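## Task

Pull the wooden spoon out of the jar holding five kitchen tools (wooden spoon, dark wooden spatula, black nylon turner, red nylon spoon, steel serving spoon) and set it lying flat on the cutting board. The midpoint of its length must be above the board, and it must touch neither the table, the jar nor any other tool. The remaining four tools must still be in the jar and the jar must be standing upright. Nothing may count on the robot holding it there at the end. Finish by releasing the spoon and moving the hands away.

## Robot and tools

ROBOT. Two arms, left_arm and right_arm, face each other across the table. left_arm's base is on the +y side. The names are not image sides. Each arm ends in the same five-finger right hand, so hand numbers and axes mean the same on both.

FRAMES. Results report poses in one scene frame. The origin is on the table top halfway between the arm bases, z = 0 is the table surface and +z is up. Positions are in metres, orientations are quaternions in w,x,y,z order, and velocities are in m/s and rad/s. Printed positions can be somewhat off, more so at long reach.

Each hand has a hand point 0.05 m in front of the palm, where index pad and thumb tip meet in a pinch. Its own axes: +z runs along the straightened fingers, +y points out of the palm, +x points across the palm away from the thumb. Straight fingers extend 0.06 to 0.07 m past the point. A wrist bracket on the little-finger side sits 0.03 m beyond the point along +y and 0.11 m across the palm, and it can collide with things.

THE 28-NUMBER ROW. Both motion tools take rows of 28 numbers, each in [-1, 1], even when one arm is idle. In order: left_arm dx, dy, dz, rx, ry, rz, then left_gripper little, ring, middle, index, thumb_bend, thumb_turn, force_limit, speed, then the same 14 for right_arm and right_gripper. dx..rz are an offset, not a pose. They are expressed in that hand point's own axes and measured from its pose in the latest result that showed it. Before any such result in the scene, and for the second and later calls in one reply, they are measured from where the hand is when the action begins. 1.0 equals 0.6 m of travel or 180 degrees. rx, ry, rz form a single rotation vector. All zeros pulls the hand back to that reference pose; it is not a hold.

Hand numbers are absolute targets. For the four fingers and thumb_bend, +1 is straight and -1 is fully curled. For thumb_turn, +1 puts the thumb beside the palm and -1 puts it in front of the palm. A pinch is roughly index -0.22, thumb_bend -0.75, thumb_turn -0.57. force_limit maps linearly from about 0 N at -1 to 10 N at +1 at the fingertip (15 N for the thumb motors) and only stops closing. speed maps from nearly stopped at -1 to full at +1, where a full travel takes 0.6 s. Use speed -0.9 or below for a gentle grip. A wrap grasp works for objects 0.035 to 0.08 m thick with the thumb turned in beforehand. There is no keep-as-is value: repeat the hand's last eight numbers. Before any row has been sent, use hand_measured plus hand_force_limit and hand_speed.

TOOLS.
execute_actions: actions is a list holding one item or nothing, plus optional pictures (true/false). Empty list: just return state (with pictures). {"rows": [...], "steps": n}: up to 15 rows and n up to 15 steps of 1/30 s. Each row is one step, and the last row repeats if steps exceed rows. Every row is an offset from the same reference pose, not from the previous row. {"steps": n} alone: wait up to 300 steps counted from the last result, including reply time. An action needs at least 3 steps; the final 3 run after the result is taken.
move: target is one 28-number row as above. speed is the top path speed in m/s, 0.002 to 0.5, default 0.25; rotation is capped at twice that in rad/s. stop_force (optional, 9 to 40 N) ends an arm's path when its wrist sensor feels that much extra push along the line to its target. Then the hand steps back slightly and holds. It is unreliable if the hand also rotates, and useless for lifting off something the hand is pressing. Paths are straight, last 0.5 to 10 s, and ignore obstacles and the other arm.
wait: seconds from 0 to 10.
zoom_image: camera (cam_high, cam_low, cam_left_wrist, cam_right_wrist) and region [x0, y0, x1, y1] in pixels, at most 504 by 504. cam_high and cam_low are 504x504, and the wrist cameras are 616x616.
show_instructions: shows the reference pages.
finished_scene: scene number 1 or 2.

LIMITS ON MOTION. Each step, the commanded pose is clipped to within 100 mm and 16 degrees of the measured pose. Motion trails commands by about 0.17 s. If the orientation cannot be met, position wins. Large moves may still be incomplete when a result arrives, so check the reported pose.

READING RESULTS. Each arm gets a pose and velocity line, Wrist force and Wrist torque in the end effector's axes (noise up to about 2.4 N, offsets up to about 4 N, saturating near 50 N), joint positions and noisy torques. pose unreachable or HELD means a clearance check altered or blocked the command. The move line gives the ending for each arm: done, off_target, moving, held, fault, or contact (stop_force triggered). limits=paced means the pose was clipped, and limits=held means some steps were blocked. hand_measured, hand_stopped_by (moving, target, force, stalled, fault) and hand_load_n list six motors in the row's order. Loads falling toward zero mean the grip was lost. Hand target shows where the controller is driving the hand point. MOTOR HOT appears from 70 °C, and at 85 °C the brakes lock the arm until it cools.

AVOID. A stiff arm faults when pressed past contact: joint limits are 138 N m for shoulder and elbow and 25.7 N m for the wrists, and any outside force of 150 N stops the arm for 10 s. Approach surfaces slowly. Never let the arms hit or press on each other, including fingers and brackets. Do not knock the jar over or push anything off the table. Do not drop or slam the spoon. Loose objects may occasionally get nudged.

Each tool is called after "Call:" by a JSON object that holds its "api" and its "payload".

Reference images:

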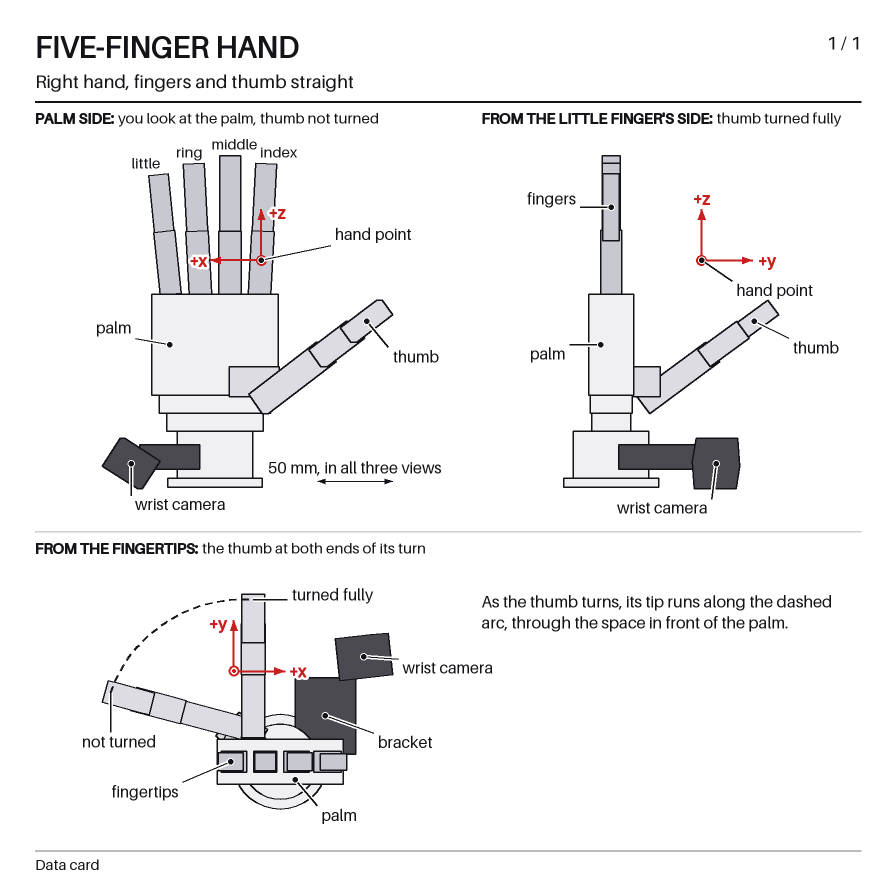

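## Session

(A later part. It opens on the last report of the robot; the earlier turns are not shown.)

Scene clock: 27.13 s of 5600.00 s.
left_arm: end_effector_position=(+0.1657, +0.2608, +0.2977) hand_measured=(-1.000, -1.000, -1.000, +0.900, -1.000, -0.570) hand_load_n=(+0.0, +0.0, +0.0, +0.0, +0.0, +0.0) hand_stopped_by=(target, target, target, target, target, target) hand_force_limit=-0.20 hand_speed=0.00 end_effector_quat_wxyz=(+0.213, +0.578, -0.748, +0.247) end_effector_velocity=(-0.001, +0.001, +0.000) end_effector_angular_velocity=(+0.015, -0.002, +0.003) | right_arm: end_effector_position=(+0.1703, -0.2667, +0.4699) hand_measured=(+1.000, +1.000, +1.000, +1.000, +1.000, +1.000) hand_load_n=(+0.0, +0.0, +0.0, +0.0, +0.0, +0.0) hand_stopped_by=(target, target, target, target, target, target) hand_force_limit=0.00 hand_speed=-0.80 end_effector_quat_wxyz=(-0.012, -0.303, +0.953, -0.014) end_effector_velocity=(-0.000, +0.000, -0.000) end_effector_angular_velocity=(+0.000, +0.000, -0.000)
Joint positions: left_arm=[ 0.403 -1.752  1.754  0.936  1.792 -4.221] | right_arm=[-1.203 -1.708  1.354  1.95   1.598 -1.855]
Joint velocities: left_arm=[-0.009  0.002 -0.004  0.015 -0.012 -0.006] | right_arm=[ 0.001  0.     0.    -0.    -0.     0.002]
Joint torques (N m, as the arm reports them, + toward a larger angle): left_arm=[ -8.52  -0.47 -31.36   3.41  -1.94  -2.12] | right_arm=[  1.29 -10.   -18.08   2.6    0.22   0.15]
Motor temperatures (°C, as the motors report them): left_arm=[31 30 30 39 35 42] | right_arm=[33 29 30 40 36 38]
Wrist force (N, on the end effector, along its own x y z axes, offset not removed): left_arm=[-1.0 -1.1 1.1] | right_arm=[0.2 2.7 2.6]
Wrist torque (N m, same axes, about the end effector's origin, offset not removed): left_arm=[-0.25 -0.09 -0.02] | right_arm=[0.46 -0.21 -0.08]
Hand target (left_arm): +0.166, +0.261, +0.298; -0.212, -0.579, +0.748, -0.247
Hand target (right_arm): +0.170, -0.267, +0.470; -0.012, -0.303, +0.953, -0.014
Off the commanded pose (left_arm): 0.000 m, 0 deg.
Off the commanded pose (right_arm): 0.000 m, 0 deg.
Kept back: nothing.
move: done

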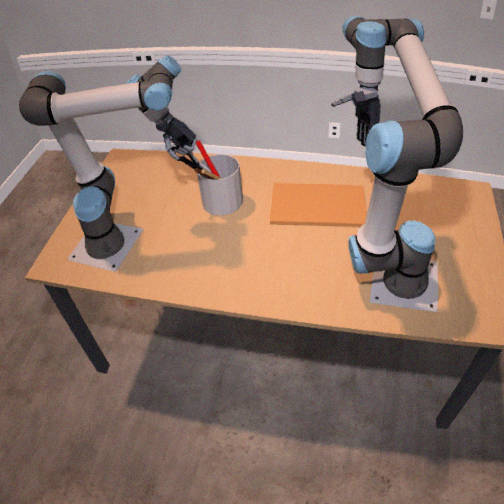

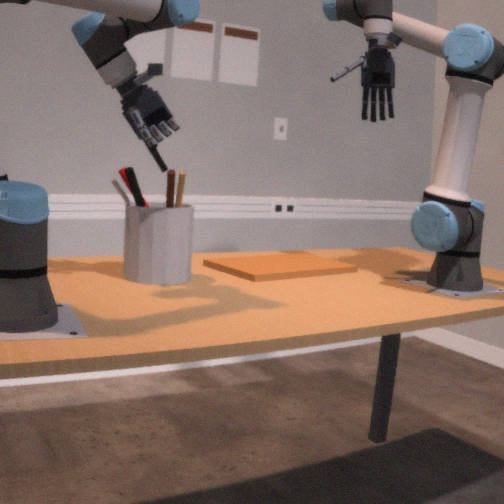

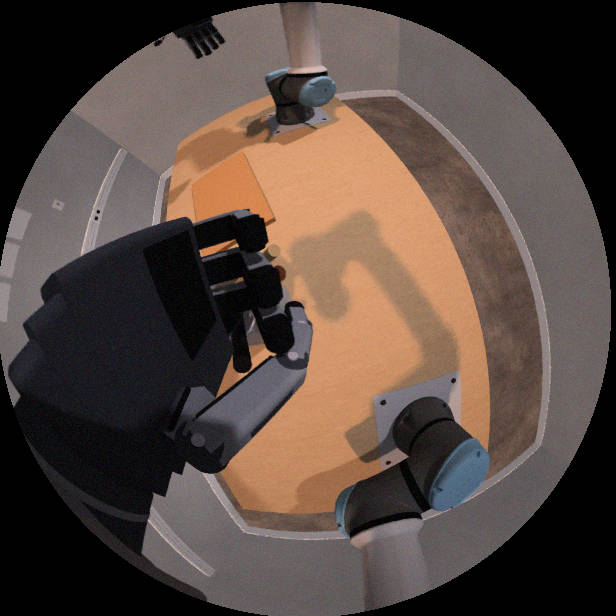

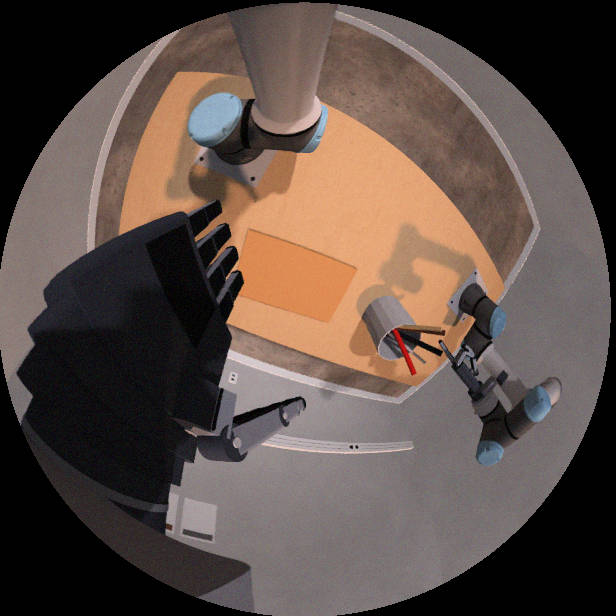

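Call:
{"api": "move", "payload": {"target": [0.025,-0.007,0.02,0,0,0,-1,-1,-1,0.9,-1,-0.57,-0.2,0,0,0,0,0,0,0,1,1,1,1,1,1,0,-0.8], "speed": 0.05}}

Call:
{"api": "move", "payload": {"target": [-0.035,0.007,0.045,0,0,0,-1,-1,-1,0.9,-1,-0.57,-0.2,0,0,0,0,0,0,0,1,1,1,1,1,1,0,-0.8], "speed": 0.03}}

Call:
{"api": "zoom_image", "payload": {"camera": "cam_high", "region": [120, 90, 280, 220]}}

Call:
{"api": "zoom_image", "payload": {"camera": "cam_low", "region": [60, 80, 260, 240]}}

Scene clock: 28.40 s of 5600.00 s.
left_arm: end_effector_position=(+0.1658, +0.2415, +0.2978) hand_measured=(-1.000, -1.000, -1.000, +0.900, -1.000, -0.570) hand_load_n=(+0.0, +0.0, +0.0, +0.0, +0.0, +0.0) hand_stopped_by=(target, target, target, target, target, target) hand_force_limit=-0.20 hand_speed=0.00 end_effector_quat_wxyz=(+0.213, +0.578, -0.748, +0.247) end_effector_velocity=(-0.000, -0.003, +0.000) end_effector_angular_velocity=(+0.000, +0.000, +0.000) | right_arm: end_effector_position=(+0.1703, -0.2667, +0.4699) hand_measured=(+1.000, +1.000, +1.000, +1.000, +1.000, +1.000) hand_load_n=(+0.0, +0.0, +0.0, +0.0, +0.0, +0.0) hand_stopped_by=(target, target, target, target, target, target) hand_force_limit=0.00 hand_speed=-0.80 end_effector_quat_wxyz=(-0.012, -0.303, +0.953, -0.014) end_effector_velocity=(+0.000, -0.000, -0.000) end_effector_angular_velocity=(-0.001, -0.000, -0.001)
Joint positions: left_arm=[ 0.38  -1.716  1.723  0.927  1.778 -4.24 ] | right_arm=[-1.203 -1.708  1.354  1.95   1.598 -1.855]
Joint velocities: left_arm=[-0.004  0.005 -0.004 -0.001 -0.002 -0.003] | right_arm=[-0.001  0.    -0.    -0.     0.001 -0.   ]
Joint torques (N m, as the arm reports them, + toward a larger angle): left_arm=[ -6.17  -0.35 -29.18  -1.82  -1.86  -2.31] | right_arm=[  0.22  -9.99 -19.06   2.69   0.11   0.02]
Motor temperatures (°C, as the motors report them): left_arm=[31 30 30 39 35 42] | right_arm=[33 29 30 40 36 38]
Wrist force (N, on the end effector, along its own x y z axes, offset not removed): left_arm=[0.2 -0.4 1.2] | right_arm=[0.5 2.4 3.5]
Wrist torque (N m, same axes, about the end effector's origin, offset not removed): left_arm=[-0.08 -0.33 0.16] | right_arm=[0.31 -0.35 0.02]
Hand target (left_arm): +0.166, +0.241, +0.298; -0.213, -0.578, +0.748, -0.247
Hand target (right_arm): +0.170, -0.267, +0.470; -0.012, -0.303, +0.953, -0.014
Off the commanded pose (left_arm): 0.000 m, 0 deg.
Off the commanded pose (right_arm): 0.000 m, 0 deg.
Kept back: nothing.
move: done

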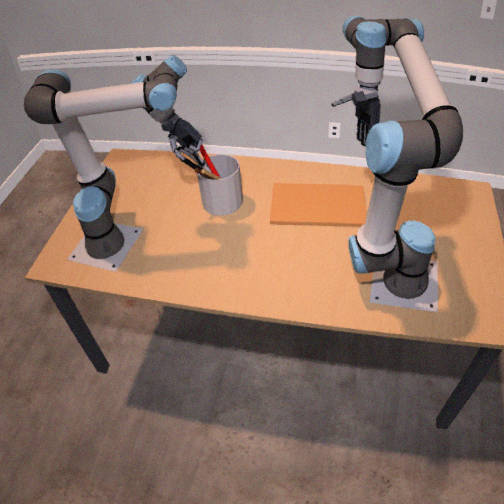

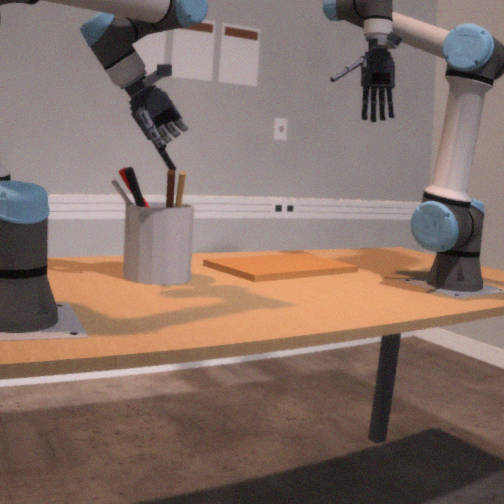

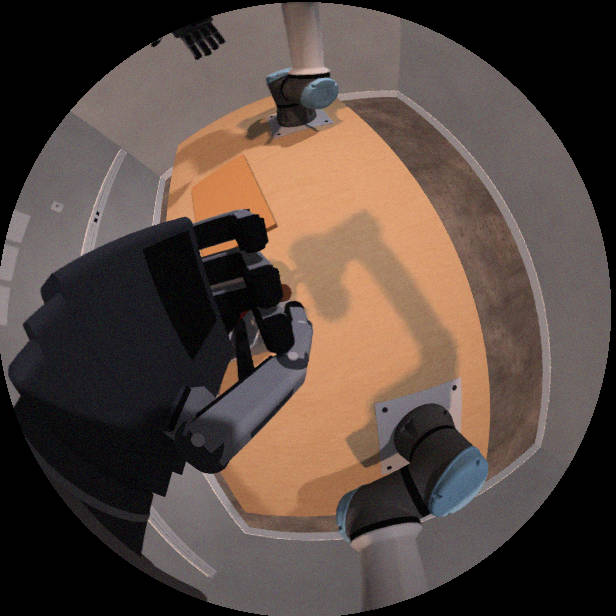

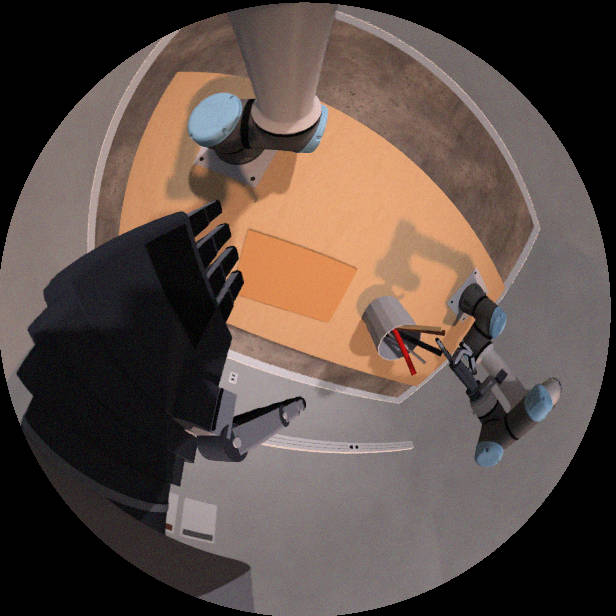

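Scene clock: 29.93 s of 5600.00 s.
left_arm: end_effector_position=(+0.1658, +0.2417, +0.2637) hand_measured=(-1.000, -1.000, -1.000, +0.900, -1.000, -0.570) hand_load_n=(+0.0, +0.0, +0.0, +2.0, +0.0, +0.0) hand_stopped_by=(target, target, target, target, target, target) hand_force_limit=-0.20 hand_speed=0.00 end_effector_quat_wxyz=(+0.213, +0.578, -0.748, +0.247) end_effector_velocity=(-0.000, -0.000, -0.002) end_effector_angular_velocity=(-0.001, +0.000, -0.001) | right_arm: end_effector_position=(+0.1703, -0.2667, +0.4699) hand_measured=(+1.000, +1.000, +1.000, +1.000, +1.000, +1.000) hand_load_n=(+0.0, +0.0, +0.0, +0.0, +0.0, +0.0) hand_stopped_by=(target, target, target, target, target, target) hand_force_limit=0.00 hand_speed=-0.80 end_effector_quat_wxyz=(-0.012, -0.303, +0.953, -0.014) end_effector_velocity=(+0.000, -0.000, -0.000) end_effector_angular_velocity=(-0.000, +0.001, +0.000)
Joint positions: left_arm=[ 0.381 -1.712  1.807  0.839  1.778 -4.24 ] | right_arm=[-1.203 -1.708  1.354  1.95   1.598 -1.855]
Joint velocities: left_arm=[-0.001  0.001  0.006 -0.007 -0.    -0.001] | right_arm=[-0.  0.  0.  0.  0. -0.]
Joint torques (N m, as the arm reports them, + toward a larger angle): left_arm=[  6.77   0.77 -11.44  -0.96   2.97   1.67] | right_arm=[ -0.2  -10.05 -18.74   2.79   0.03   0.  ]
Motor temperatures (°C, as the motors report them): left_arm=[31 30 30 39 35 42] | right_arm=[33 29 30 40 36 38]
Wrist force (N, on the end effector, along its own x y z axes, offset not removed): left_arm=[3.2 -3.5 -2.8] | right_arm=[-0.4 2.9 1.2]
Wrist torque (N m, same axes, about the end effector's origin, offset not removed): left_arm=[0.27 -0.19 0.27] | right_arm=[0.52 -0.11 -0.07]
Hand target (left_arm): +0.166, +0.242, +0.263; -0.213, -0.578, +0.748, -0.247
Hand target (right_arm): +0.170, -0.267, +0.470; -0.012, -0.303, +0.953, -0.014
Off the commanded pose (left_arm): 0.000 m, 0 deg.
Off the commanded pose (right_arm): 0.000 m, 0 deg.
Kept back: nothing.
move: done

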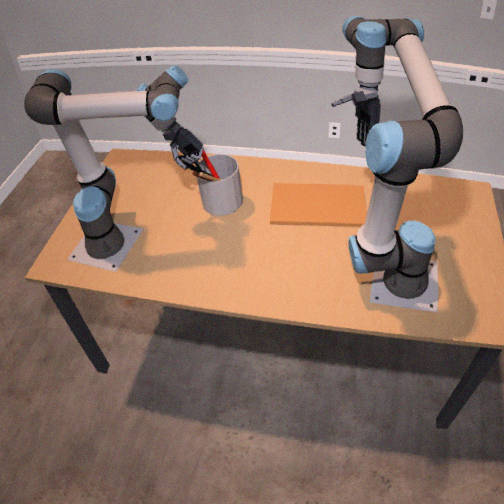

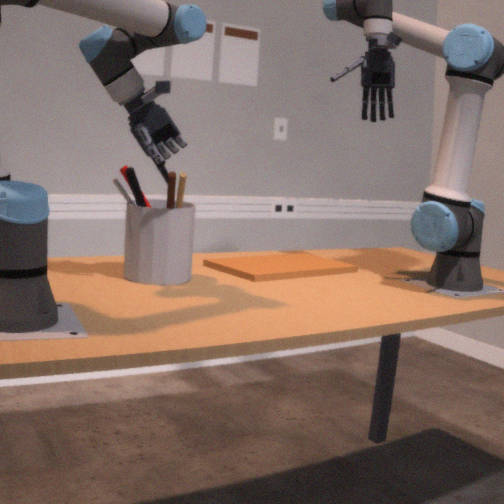

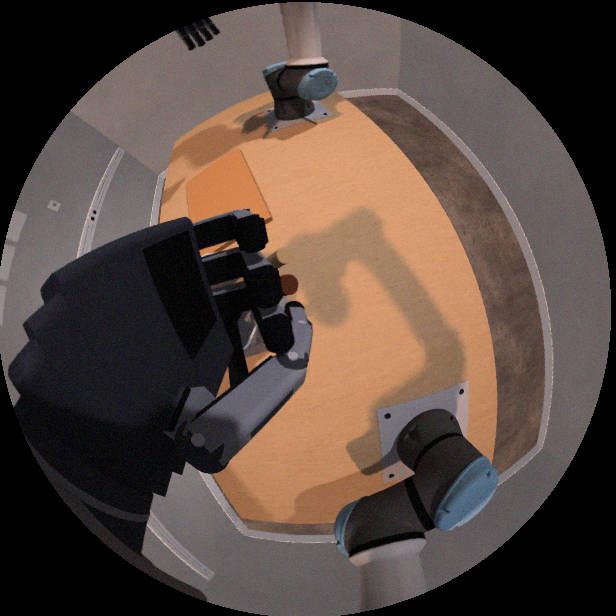

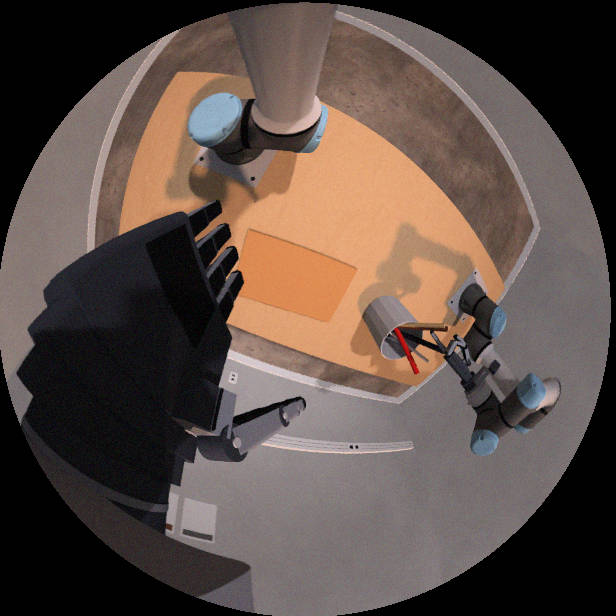

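Region (120, 90, 280, 220) of cam_high's 504x504 image, scaled by 3.150, with more detail than that image has; it fills the top 410 rows of this view, and the rest is white.

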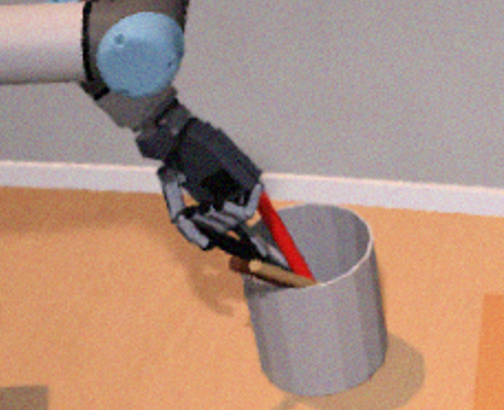

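Region (60, 80, 260, 240) of cam_low's 504x504 image, scaled by 2.520, with more detail than that image has; it fills the top 403 rows of this view, and the rest is white.

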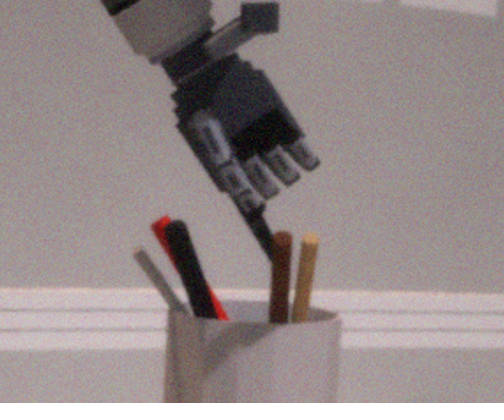

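Call:
{"api": "move", "payload": {"target": [0.063,-0.017,0.051,0,0,0,-1,-1,-1,0.9,-1,-0.57,-0.2,0,0,0,0,0,0,0,1,1,1,1,1,1,0,-0.8], "speed": 0.03}}

Call:
{"api": "zoom_image", "payload": {"camera": "cam_high", "region": [120, 90, 280, 220]}}

Call:
{"api": "zoom_image", "payload": {"camera": "cam_low", "region": [60, 80, 260, 240]}}

Scene clock: 32.23 s of 5600.00 s.
left_arm: end_effector_position=(+0.1656, +0.1923, +0.2637) hand_measured=(-1.000, -1.000, -1.000, +0.900, -1.000, -0.570) hand_load_n=(+0.0, +0.0, +0.0, +0.5, +0.0, +0.0) hand_stopped_by=(target, target, target, target, target, target) hand_force_limit=-0.20 hand_speed=0.00 end_effector_quat_wxyz=(+0.213, +0.578, -0.748, +0.247) end_effector_velocity=(-0.000, -0.002, +0.000) end_effector_angular_velocity=(+0.000, +0.001, +0.001) | right_arm: end_effector_position=(+0.1703, -0.2667, +0.4699) hand_measured=(+1.000, +1.000, +1.000, +1.000, +1.000, +1.000) hand_load_n=(+0.0, +0.0, +0.0, +0.0, +0.0, +0.0) hand_stopped_by=(target, target, target, target, target, target) hand_force_limit=0.00 hand_speed=-0.80 end_effector_quat_wxyz=(-0.012, -0.303, +0.953, -0.014) end_effector_velocity=(-0.000, -0.000, +0.000) end_effector_angular_velocity=(-0.000, -0.001, -0.001)
Joint positions: left_arm=[ 0.333 -1.615  1.718  0.823  1.75  -4.279] | right_arm=[-1.203 -1.708  1.354  1.95   1.598 -1.855]
Joint velocities: left_arm=[-0.003  0.004 -0.005  0.001 -0.002 -0.004] | right_arm=[ 0.001 -0.001 -0.     0.     0.001  0.002]
Joint torques (N m, as the arm reports them, + toward a larger angle): left_arm=[ -8.25  -6.54 -29.08  -1.93  -1.69  -2.32] | right_arm=[  0.06 -10.42 -18.08   2.85   0.11   0.18]
Motor temperatures (°C, as the motors report them): left_arm=[31 30 30 39 35 42] | right_arm=[33 29 30 40 36 38]
Wrist force (N, on the end effector, along its own x y z axes, offset not removed): left_arm=[-0.3 -2.3 -0.3] | right_arm=[1.1 2.7 1.6]
Wrist torque (N m, same axes, about the end effector's origin, offset not removed): left_arm=[-0.24 -0.30 0.04] | right_arm=[0.58 -0.37 0.10]
Hand target (left_arm): +0.166, +0.192, +0.264; -0.213, -0.578, +0.748, -0.247
Hand target (right_arm): +0.170, -0.267, +0.470; -0.012, -0.303, +0.953, -0.014
Off the commanded pose (left_arm): 0.000 m, 0 deg.
Off the commanded pose (right_arm): 0.000 m, 0 deg.
Kept back: nothing.
move: done

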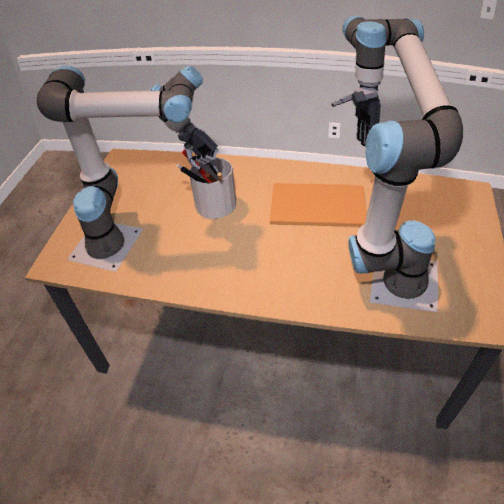

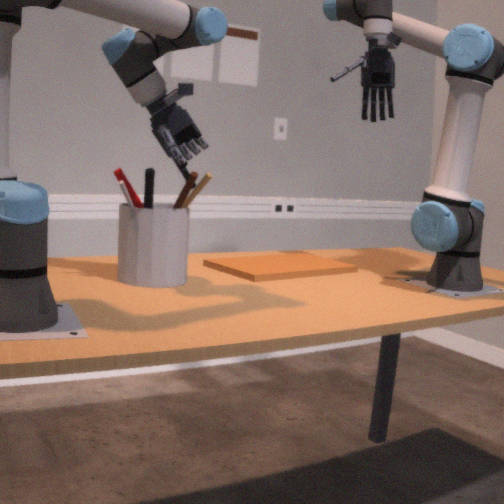

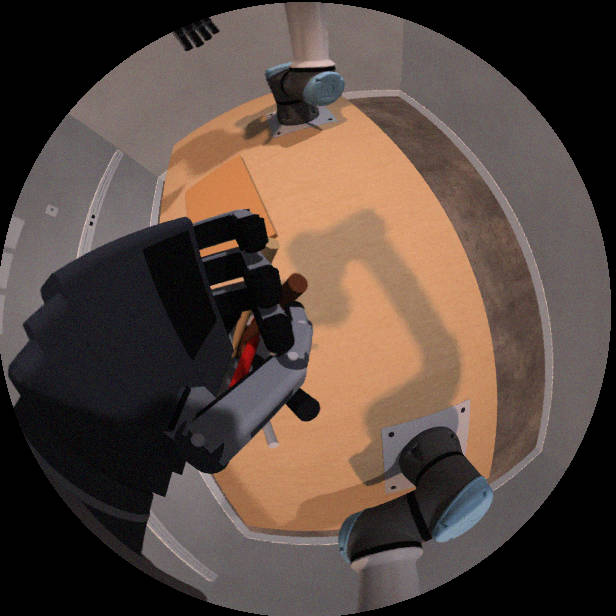

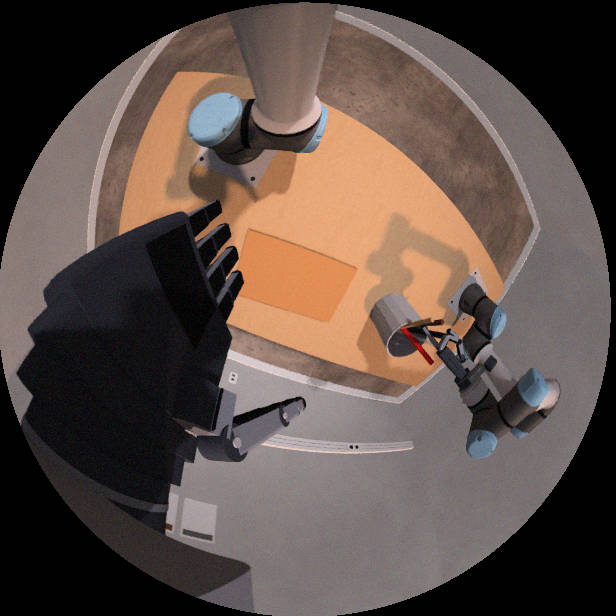

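Region (120, 90, 280, 220) of cam_high's 504x504 image, scaled by 3.150, with more detail than that image has; it fills the top 410 rows of this view, and the rest is white.

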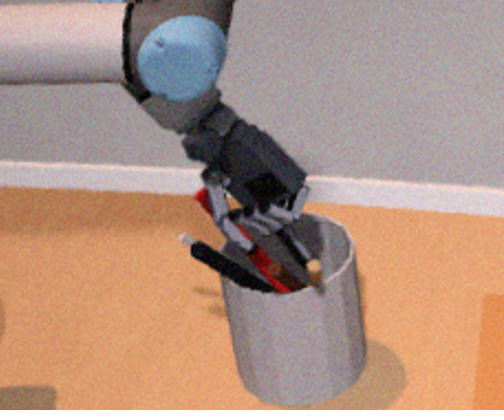

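Region (60, 80, 260, 240) of cam_low's 504x504 image, scaled by 2.520, with more detail than that image has; it fills the top 403 rows of this view, and the rest is white.

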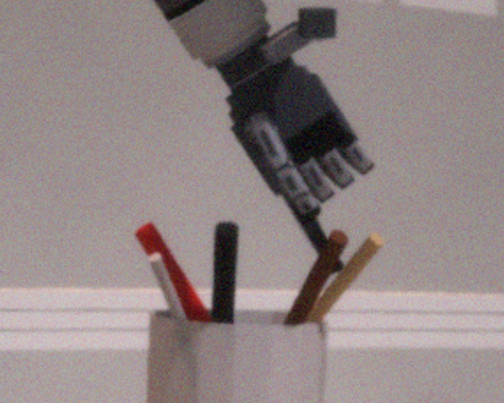

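Call:
{"api": "move", "payload": {"target": [0.07,0,-0.09,0,0,0,-1,-1,-1,0.9,-1,-0.57,-0.2,0,0,0,0,0,0,0,1,1,1,1,1,1,0,-0.8], "speed": 0.1}}

Call:
{"api": "zoom_image", "payload": {"camera": "cam_high", "region": [140, 90, 300, 220]}}

Call:
{"api": "zoom_image", "payload": {"camera": "cam_low", "region": [80, 80, 280, 240]}}

Call:
{"api": "zoom_image", "payload": {"camera": "cam_right_wrist", "region": [330, 260, 510, 420]}}

Scene clock: 33.70 s of 5600.00 s.
left_arm: end_effector_position=(+0.1575, +0.1937, +0.3313) hand_measured=(-1.000, -1.000, -1.000, +0.900, -1.000, -0.570) hand_load_n=(+0.0, +0.0, +0.0, +0.0, +0.0, +0.0) hand_stopped_by=(target, target, target, target, target, target) hand_force_limit=-0.20 hand_speed=0.00 end_effector_quat_wxyz=(+0.213, +0.578, -0.748, +0.247) end_effector_velocity=(+0.000, -0.000, +0.002) end_effector_angular_velocity=(+0.003, -0.000, +0.001) | right_arm: end_effector_position=(+0.1703, -0.2667, +0.4699) hand_measured=(+1.000, +1.000, +1.000, +1.000, +1.000, +1.000) hand_load_n=(+0.0, +0.0, +0.0, +0.0, +0.0, +0.0) hand_stopped_by=(target, target, target, target, target, target) hand_force_limit=0.00 hand_speed=-0.80 end_effector_quat_wxyz=(-0.012, -0.303, +0.953, -0.014) end_effector_velocity=(+0.000, -0.000, -0.000) end_effector_angular_velocity=(-0.000, -0.000, -0.000)
Joint positions: left_arm=[ 0.306 -1.634  1.563  0.993  1.734 -4.301] | right_arm=[-1.203 -1.708  1.354  1.95   1.598 -1.855]
Joint velocities: left_arm=[-0.001  0.002 -0.007  0.008 -0.002 -0.001] | right_arm=[-0.001 -0.     0.    -0.     0.    -0.   ]
Joint torques (N m, as the arm reports them, + toward a larger angle): left_arm=[ -7.18  -3.08 -29.39   3.21  -2.1   -2.23] | right_arm=[  0.47 -10.37 -17.56   2.66   0.05   0.1 ]
Motor temperatures (°C, as the motors report them): left_arm=[31 30 30 39 35 42] | right_arm=[33 29 30 40 36 38]
Wrist force (N, on the end effector, along its own x y z axes, offset not removed): left_arm=[0.0 -0.4 0.5] | right_arm=[2.3 2.0 1.8]
Wrist torque (N m, same axes, about the end effector's origin, offset not removed): left_arm=[-0.01 -0.23 0.05] | right_arm=[0.37 -0.58 0.18]
Hand target (left_arm): +0.157, +0.194, +0.332; -0.213, -0.578, +0.748, -0.247
Hand target (right_arm): +0.170, -0.267, +0.470; -0.012, -0.303, +0.953, -0.014
Off the commanded pose (left_arm): 0.000 m, 0 deg.
Off the commanded pose (right_arm): 0.000 m, 0 deg.
Kept back: nothing.
move: done

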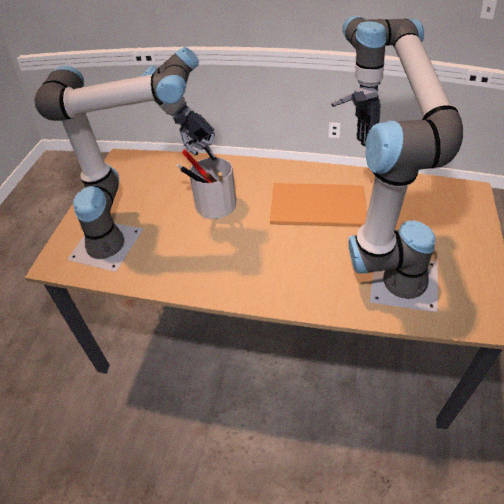

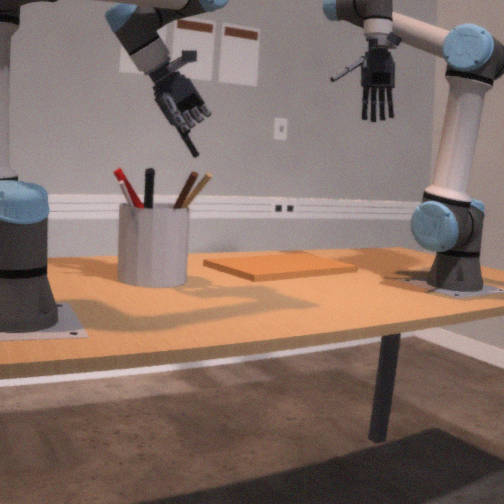

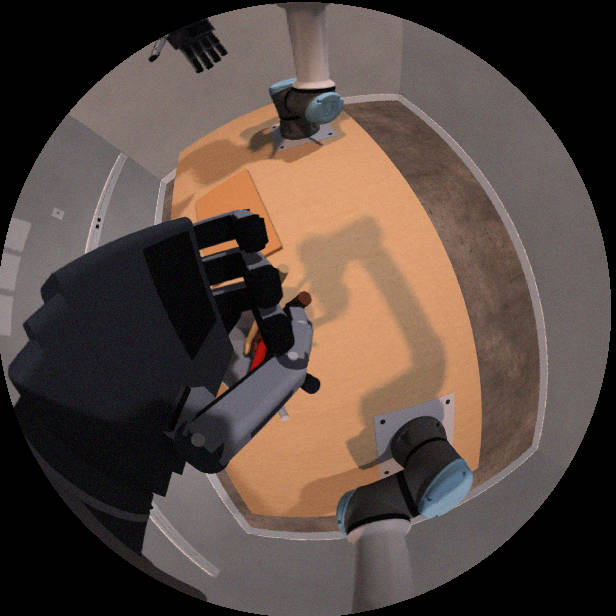

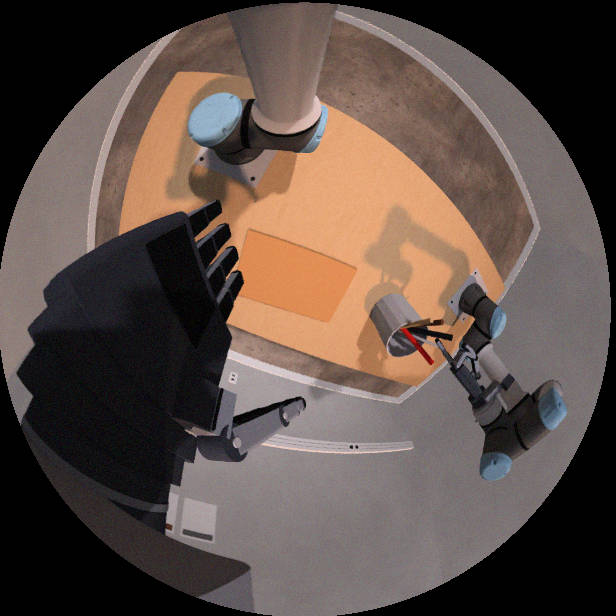

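Region (140, 90, 300, 220) of cam_high's 504x504 image, scaled by 3.150, with more detail than that image has; it fills the top 410 rows of this view, and the rest is white.

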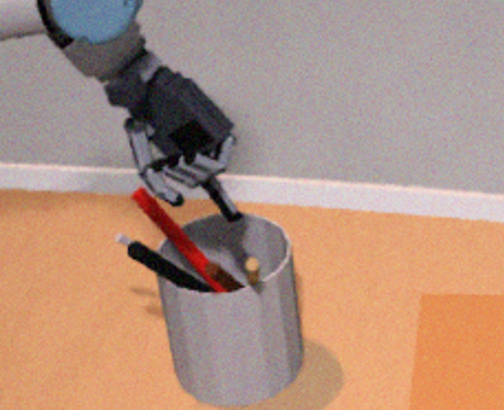

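Region (80, 80, 280, 240) of cam_low's 504x504 image, scaled by 2.520, with more detail than that image has; it fills the top 403 rows of this view, and the rest is white.

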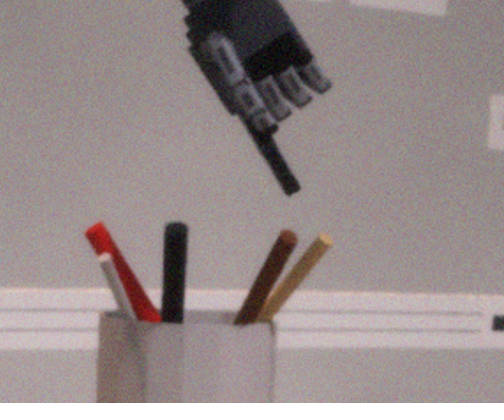

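Region (330, 260, 510, 420) of cam_right_wrist's 616x616 image, scaled by 2.800, with more detail than that image has.

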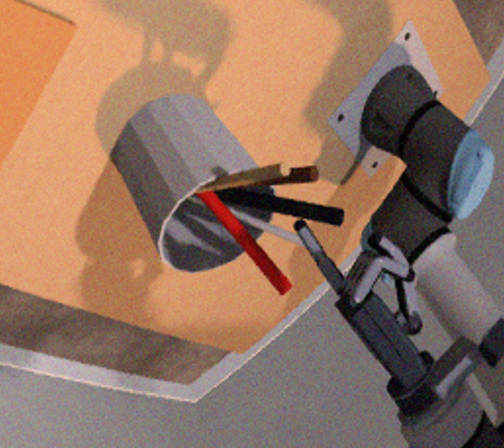

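Call:
{"api": "move", "payload": {"target": [0.152,-0.062,0.125,-0.349,0.132,0.263,1,1,1,0.3,-0.3,-0.57,-0.2,0,0,0,0,0,0,0,1,1,1,1,1,1,0,-0.8], "speed": 0.15}}

Call:
{"api": "move", "payload": {"target": [-0.125,0,0.07,0,0,0,1,1,1,0.3,-0.3,-0.57,-0.2,0,0,0,0,0,0,0,1,1,1,1,1,1,0,-0.8], "speed": 0.08}}

Call:
{"api": "zoom_image", "payload": {"camera": "cam_high", "region": [140, 90, 300, 220]}}

Call:
{"api": "zoom_image", "payload": {"camera": "cam_low", "region": [80, 80, 280, 240]}}

Scene clock: 39.20 s of 5600.00 s.
left_arm: end_effector_position=(+0.1636, +0.1271, +0.3315) hand_measured=(+1.000, +1.000, +1.000, +0.300, -0.300, -0.570) hand_load_n=(+0.0, +0.0, +0.0, +0.0, +0.0, +0.0) hand_stopped_by=(target, target, target, target, target, target) hand_force_limit=-0.20 hand_speed=0.00 end_effector_quat_wxyz=(+0.392, +0.287, -0.865, +0.126) end_effector_velocity=(-0.000, +0.000, +0.000) end_effector_angular_velocity=(+0.001, +0.001, -0.000) | right_arm: end_effector_position=(+0.1703, -0.2667, +0.4699) hand_measured=(+1.000, +1.000, +1.000, +1.000, +1.000, +1.000) hand_load_n=(+0.0, +0.0, +0.0, +0.0, +0.0, +0.0) hand_stopped_by=(target, target, target, target, target, target) hand_force_limit=0.00 hand_speed=-0.80 end_effector_quat_wxyz=(-0.012, -0.303, +0.953, -0.014) end_effector_velocity=(-0.000, +0.000, +0.000) end_effector_angular_velocity=(+0.001, +0.000, -0.001)
Joint positions: left_arm=[ 0.495 -1.134  1.142  1.311  2.39  -3.49 ] | right_arm=[-1.203 -1.708  1.354  1.95   1.598 -1.855]
Joint velocities: left_arm=[ 0.    -0.     0.     0.001  0.001  0.001] | right_arm=[-0.    -0.     0.    -0.    -0.001  0.001]
Joint torques (N m, as the arm reports them, + toward a larger angle): left_arm=[ -7.5  -53.05 -13.06  -0.75  -0.93  -2.28] | right_arm=[  0.5  -10.41 -18.39   2.64   0.09   0.17]
Motor temperatures (°C, as the motors report them): left_arm=[31 30 30 39 35 42] | right_arm=[33 29 30 40 36 38]
Wrist force (N, on the end effector, along its own x y z axes, offset not removed): left_arm=[0.0 -1.5 0.9] | right_arm=[1.1 1.4 0.8]
Wrist torque (N m, same axes, about the end effector's origin, offset not removed): left_arm=[-0.19 -0.24 0.09] | right_arm=[0.31 -0.33 0.11]
Hand target (left_arm): +0.164, +0.127, +0.332; -0.392, -0.287, +0.865, -0.126
Hand target (right_arm): +0.170, -0.267, +0.470; -0.012, -0.303, +0.953, -0.014
Off the commanded pose (left_arm): 0.057 m, 38 deg; orientation clipped at the last step of the last action.
Off the commanded pose (right_arm): 0.000 m, 0 deg.
Kept back: nothing.
move: held (left_arm); limits=paced,held; held on 68 of 152 steps (left_arm), including the last (left_arm)
pose unreachable (left arm): on one or more control steps of this call this arm could not follow its commanded pose, so it was not sent that pose on those steps. On the call's last step it was still not sent that pose. It may still have moved: this result reports where it is.
cause: the commanded pose would bring two parts of the arm too close to each other (joints 4 (wrist 1) to 6 (wrist 3) lie between them).

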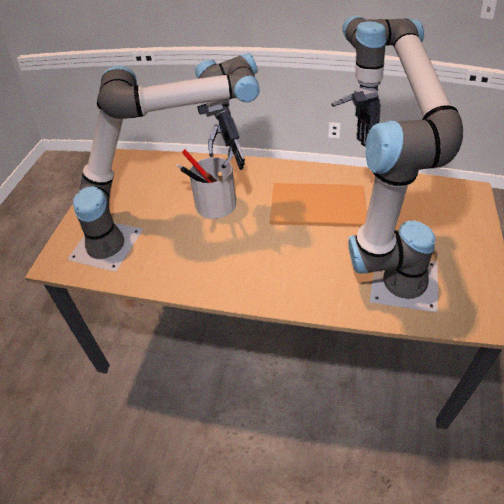

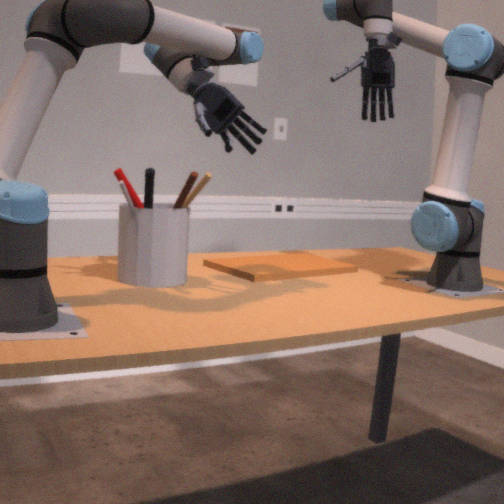

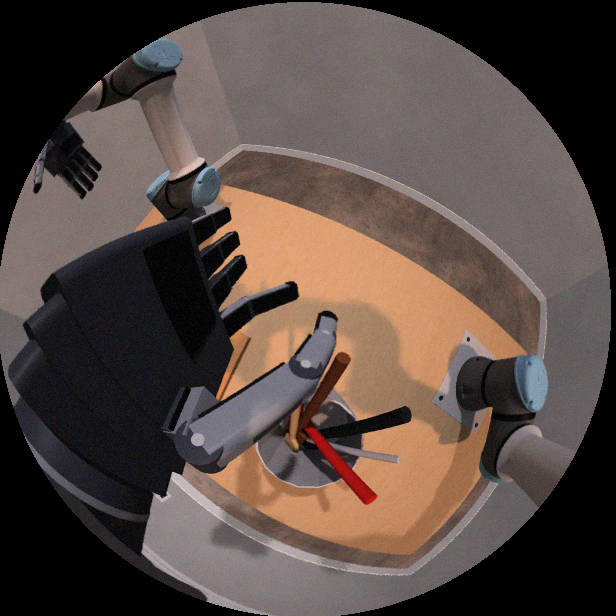

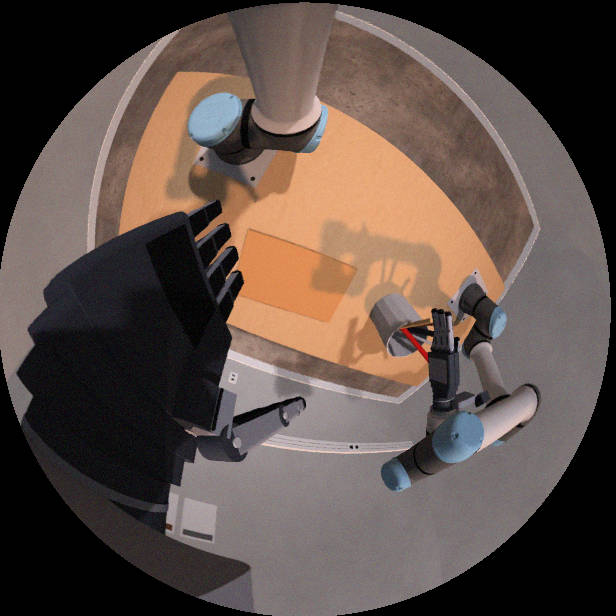

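Scene clock: 41.07 s of 5600.00 s.
left_arm: end_effector_position=(+0.1776, +0.1384, +0.2479) hand_measured=(+1.000, +1.000, +1.000, +0.300, -0.300, -0.570) hand_load_n=(+0.0, +0.0, +0.0, +0.0, +0.0, +0.0) hand_stopped_by=(target, target, target, target, target, target) hand_force_limit=-0.20 hand_speed=0.00 end_effector_quat_wxyz=(+0.392, +0.287, -0.865, +0.125) end_effector_velocity=(+0.001, +0.001, -0.004) end_effector_angular_velocity=(+0.001, +0.000, +0.003) | right_arm: end_effector_position=(+0.1703, -0.2667, +0.4699) hand_measured=(+1.000, +1.000, +1.000, +1.000, +1.000, +1.000) hand_load_n=(+0.0, +0.0, +0.0, +0.0, +0.0, +0.0) hand_stopped_by=(target, target, target, target, target, target) hand_force_limit=0.00 hand_speed=-0.80 end_effector_quat_wxyz=(-0.012, -0.303, +0.953, -0.014) end_effector_velocity=(-0.000, +0.000, +0.000) end_effector_angular_velocity=(+0.001, -0.000, +0.001)
Joint positions: left_arm=[ 0.532 -1.107  1.326  1.138  2.398 -3.438] | right_arm=[-1.203 -1.708  1.354  1.95   1.598 -1.855]
Joint velocities: left_arm=[ 0.003  0.002  0.006 -0.008 -0.     0.   ] | right_arm=[-0.001 -0.    -0.    -0.    -0.001 -0.001]
Joint torques (N m, as the arm reports them, + toward a larger angle): left_arm=[  6.88 -28.05 -12.78  -0.42   3.81   2.21] | right_arm=[  0.92 -11.72 -17.02   2.95  -0.14   0.14]
Motor temperatures (°C, as the motors report them): left_arm=[31 30 30 39 35 42] | right_arm=[33 29 30 40 36 38]
Wrist force (N, on the end effector, along its own x y z axes, offset not removed): left_arm=[-1.2 -1.1 1.1] | right_arm=[1.3 2.2 2.6]
Wrist torque (N m, same axes, about the end effector's origin, offset not removed): left_arm=[-0.22 -0.10 0.06] | right_arm=[0.40 -0.37 0.02]
Hand target (left_arm): +0.178, +0.138, +0.247; -0.392, -0.287, +0.865, -0.126
Hand target (right_arm): +0.170, -0.267, +0.470; -0.012, -0.303, +0.953, -0.014
Off the commanded pose (left_arm): 0.000 m, 0 deg.
Off the commanded pose (right_arm): 0.000 m, 0 deg.
Kept back: nothing.
move: done

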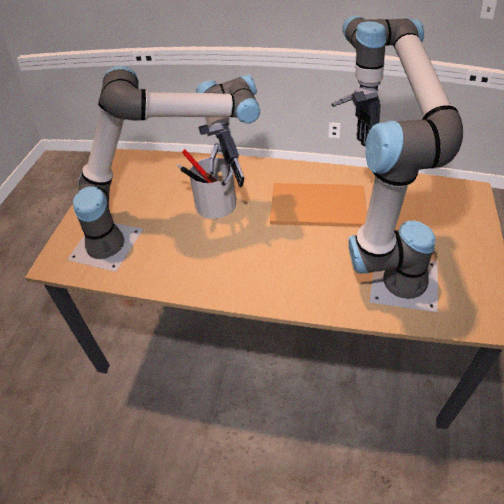

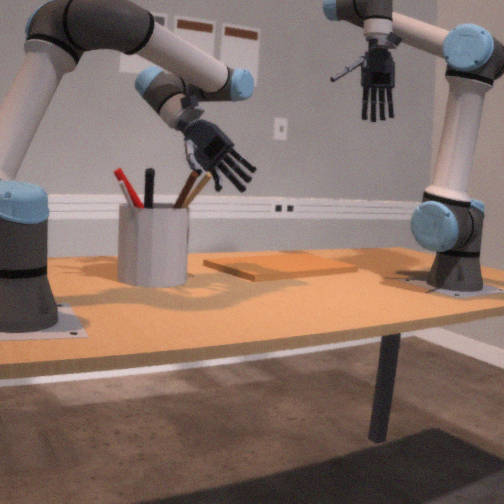

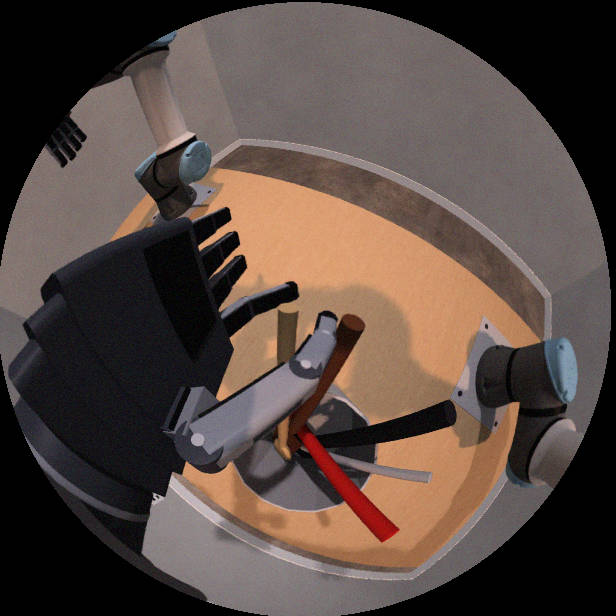

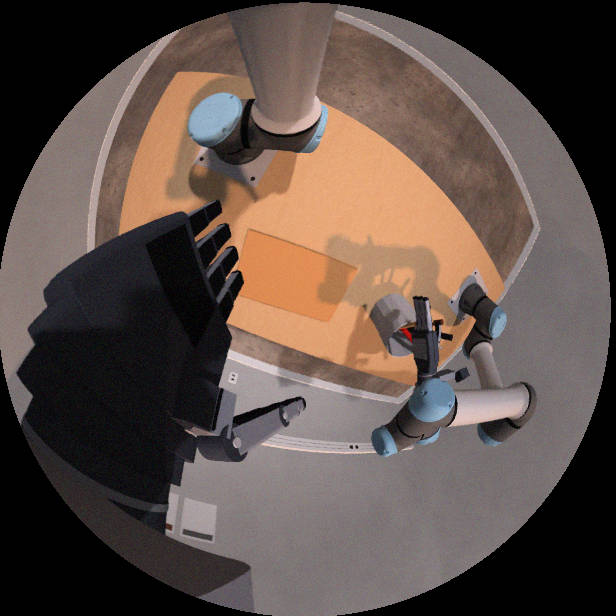

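Region (140, 90, 300, 220) of cam_high's 504x504 image, scaled by 3.150, with more detail than that image has; it fills the top 410 rows of this view, and the rest is white.

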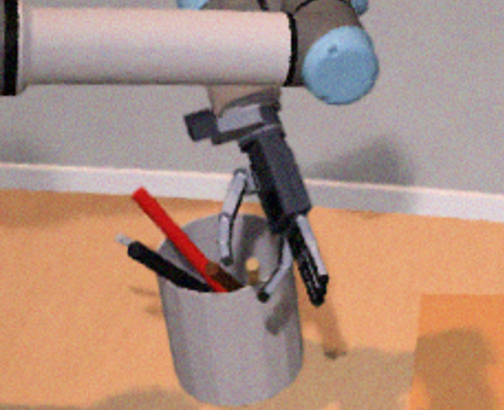

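Region (80, 80, 280, 240) of cam_low's 504x504 image, scaled by 2.520, with more detail than that image has; it fills the top 403 rows of this view, and the rest is white.

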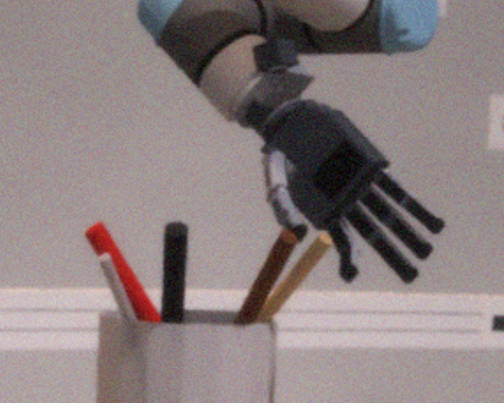

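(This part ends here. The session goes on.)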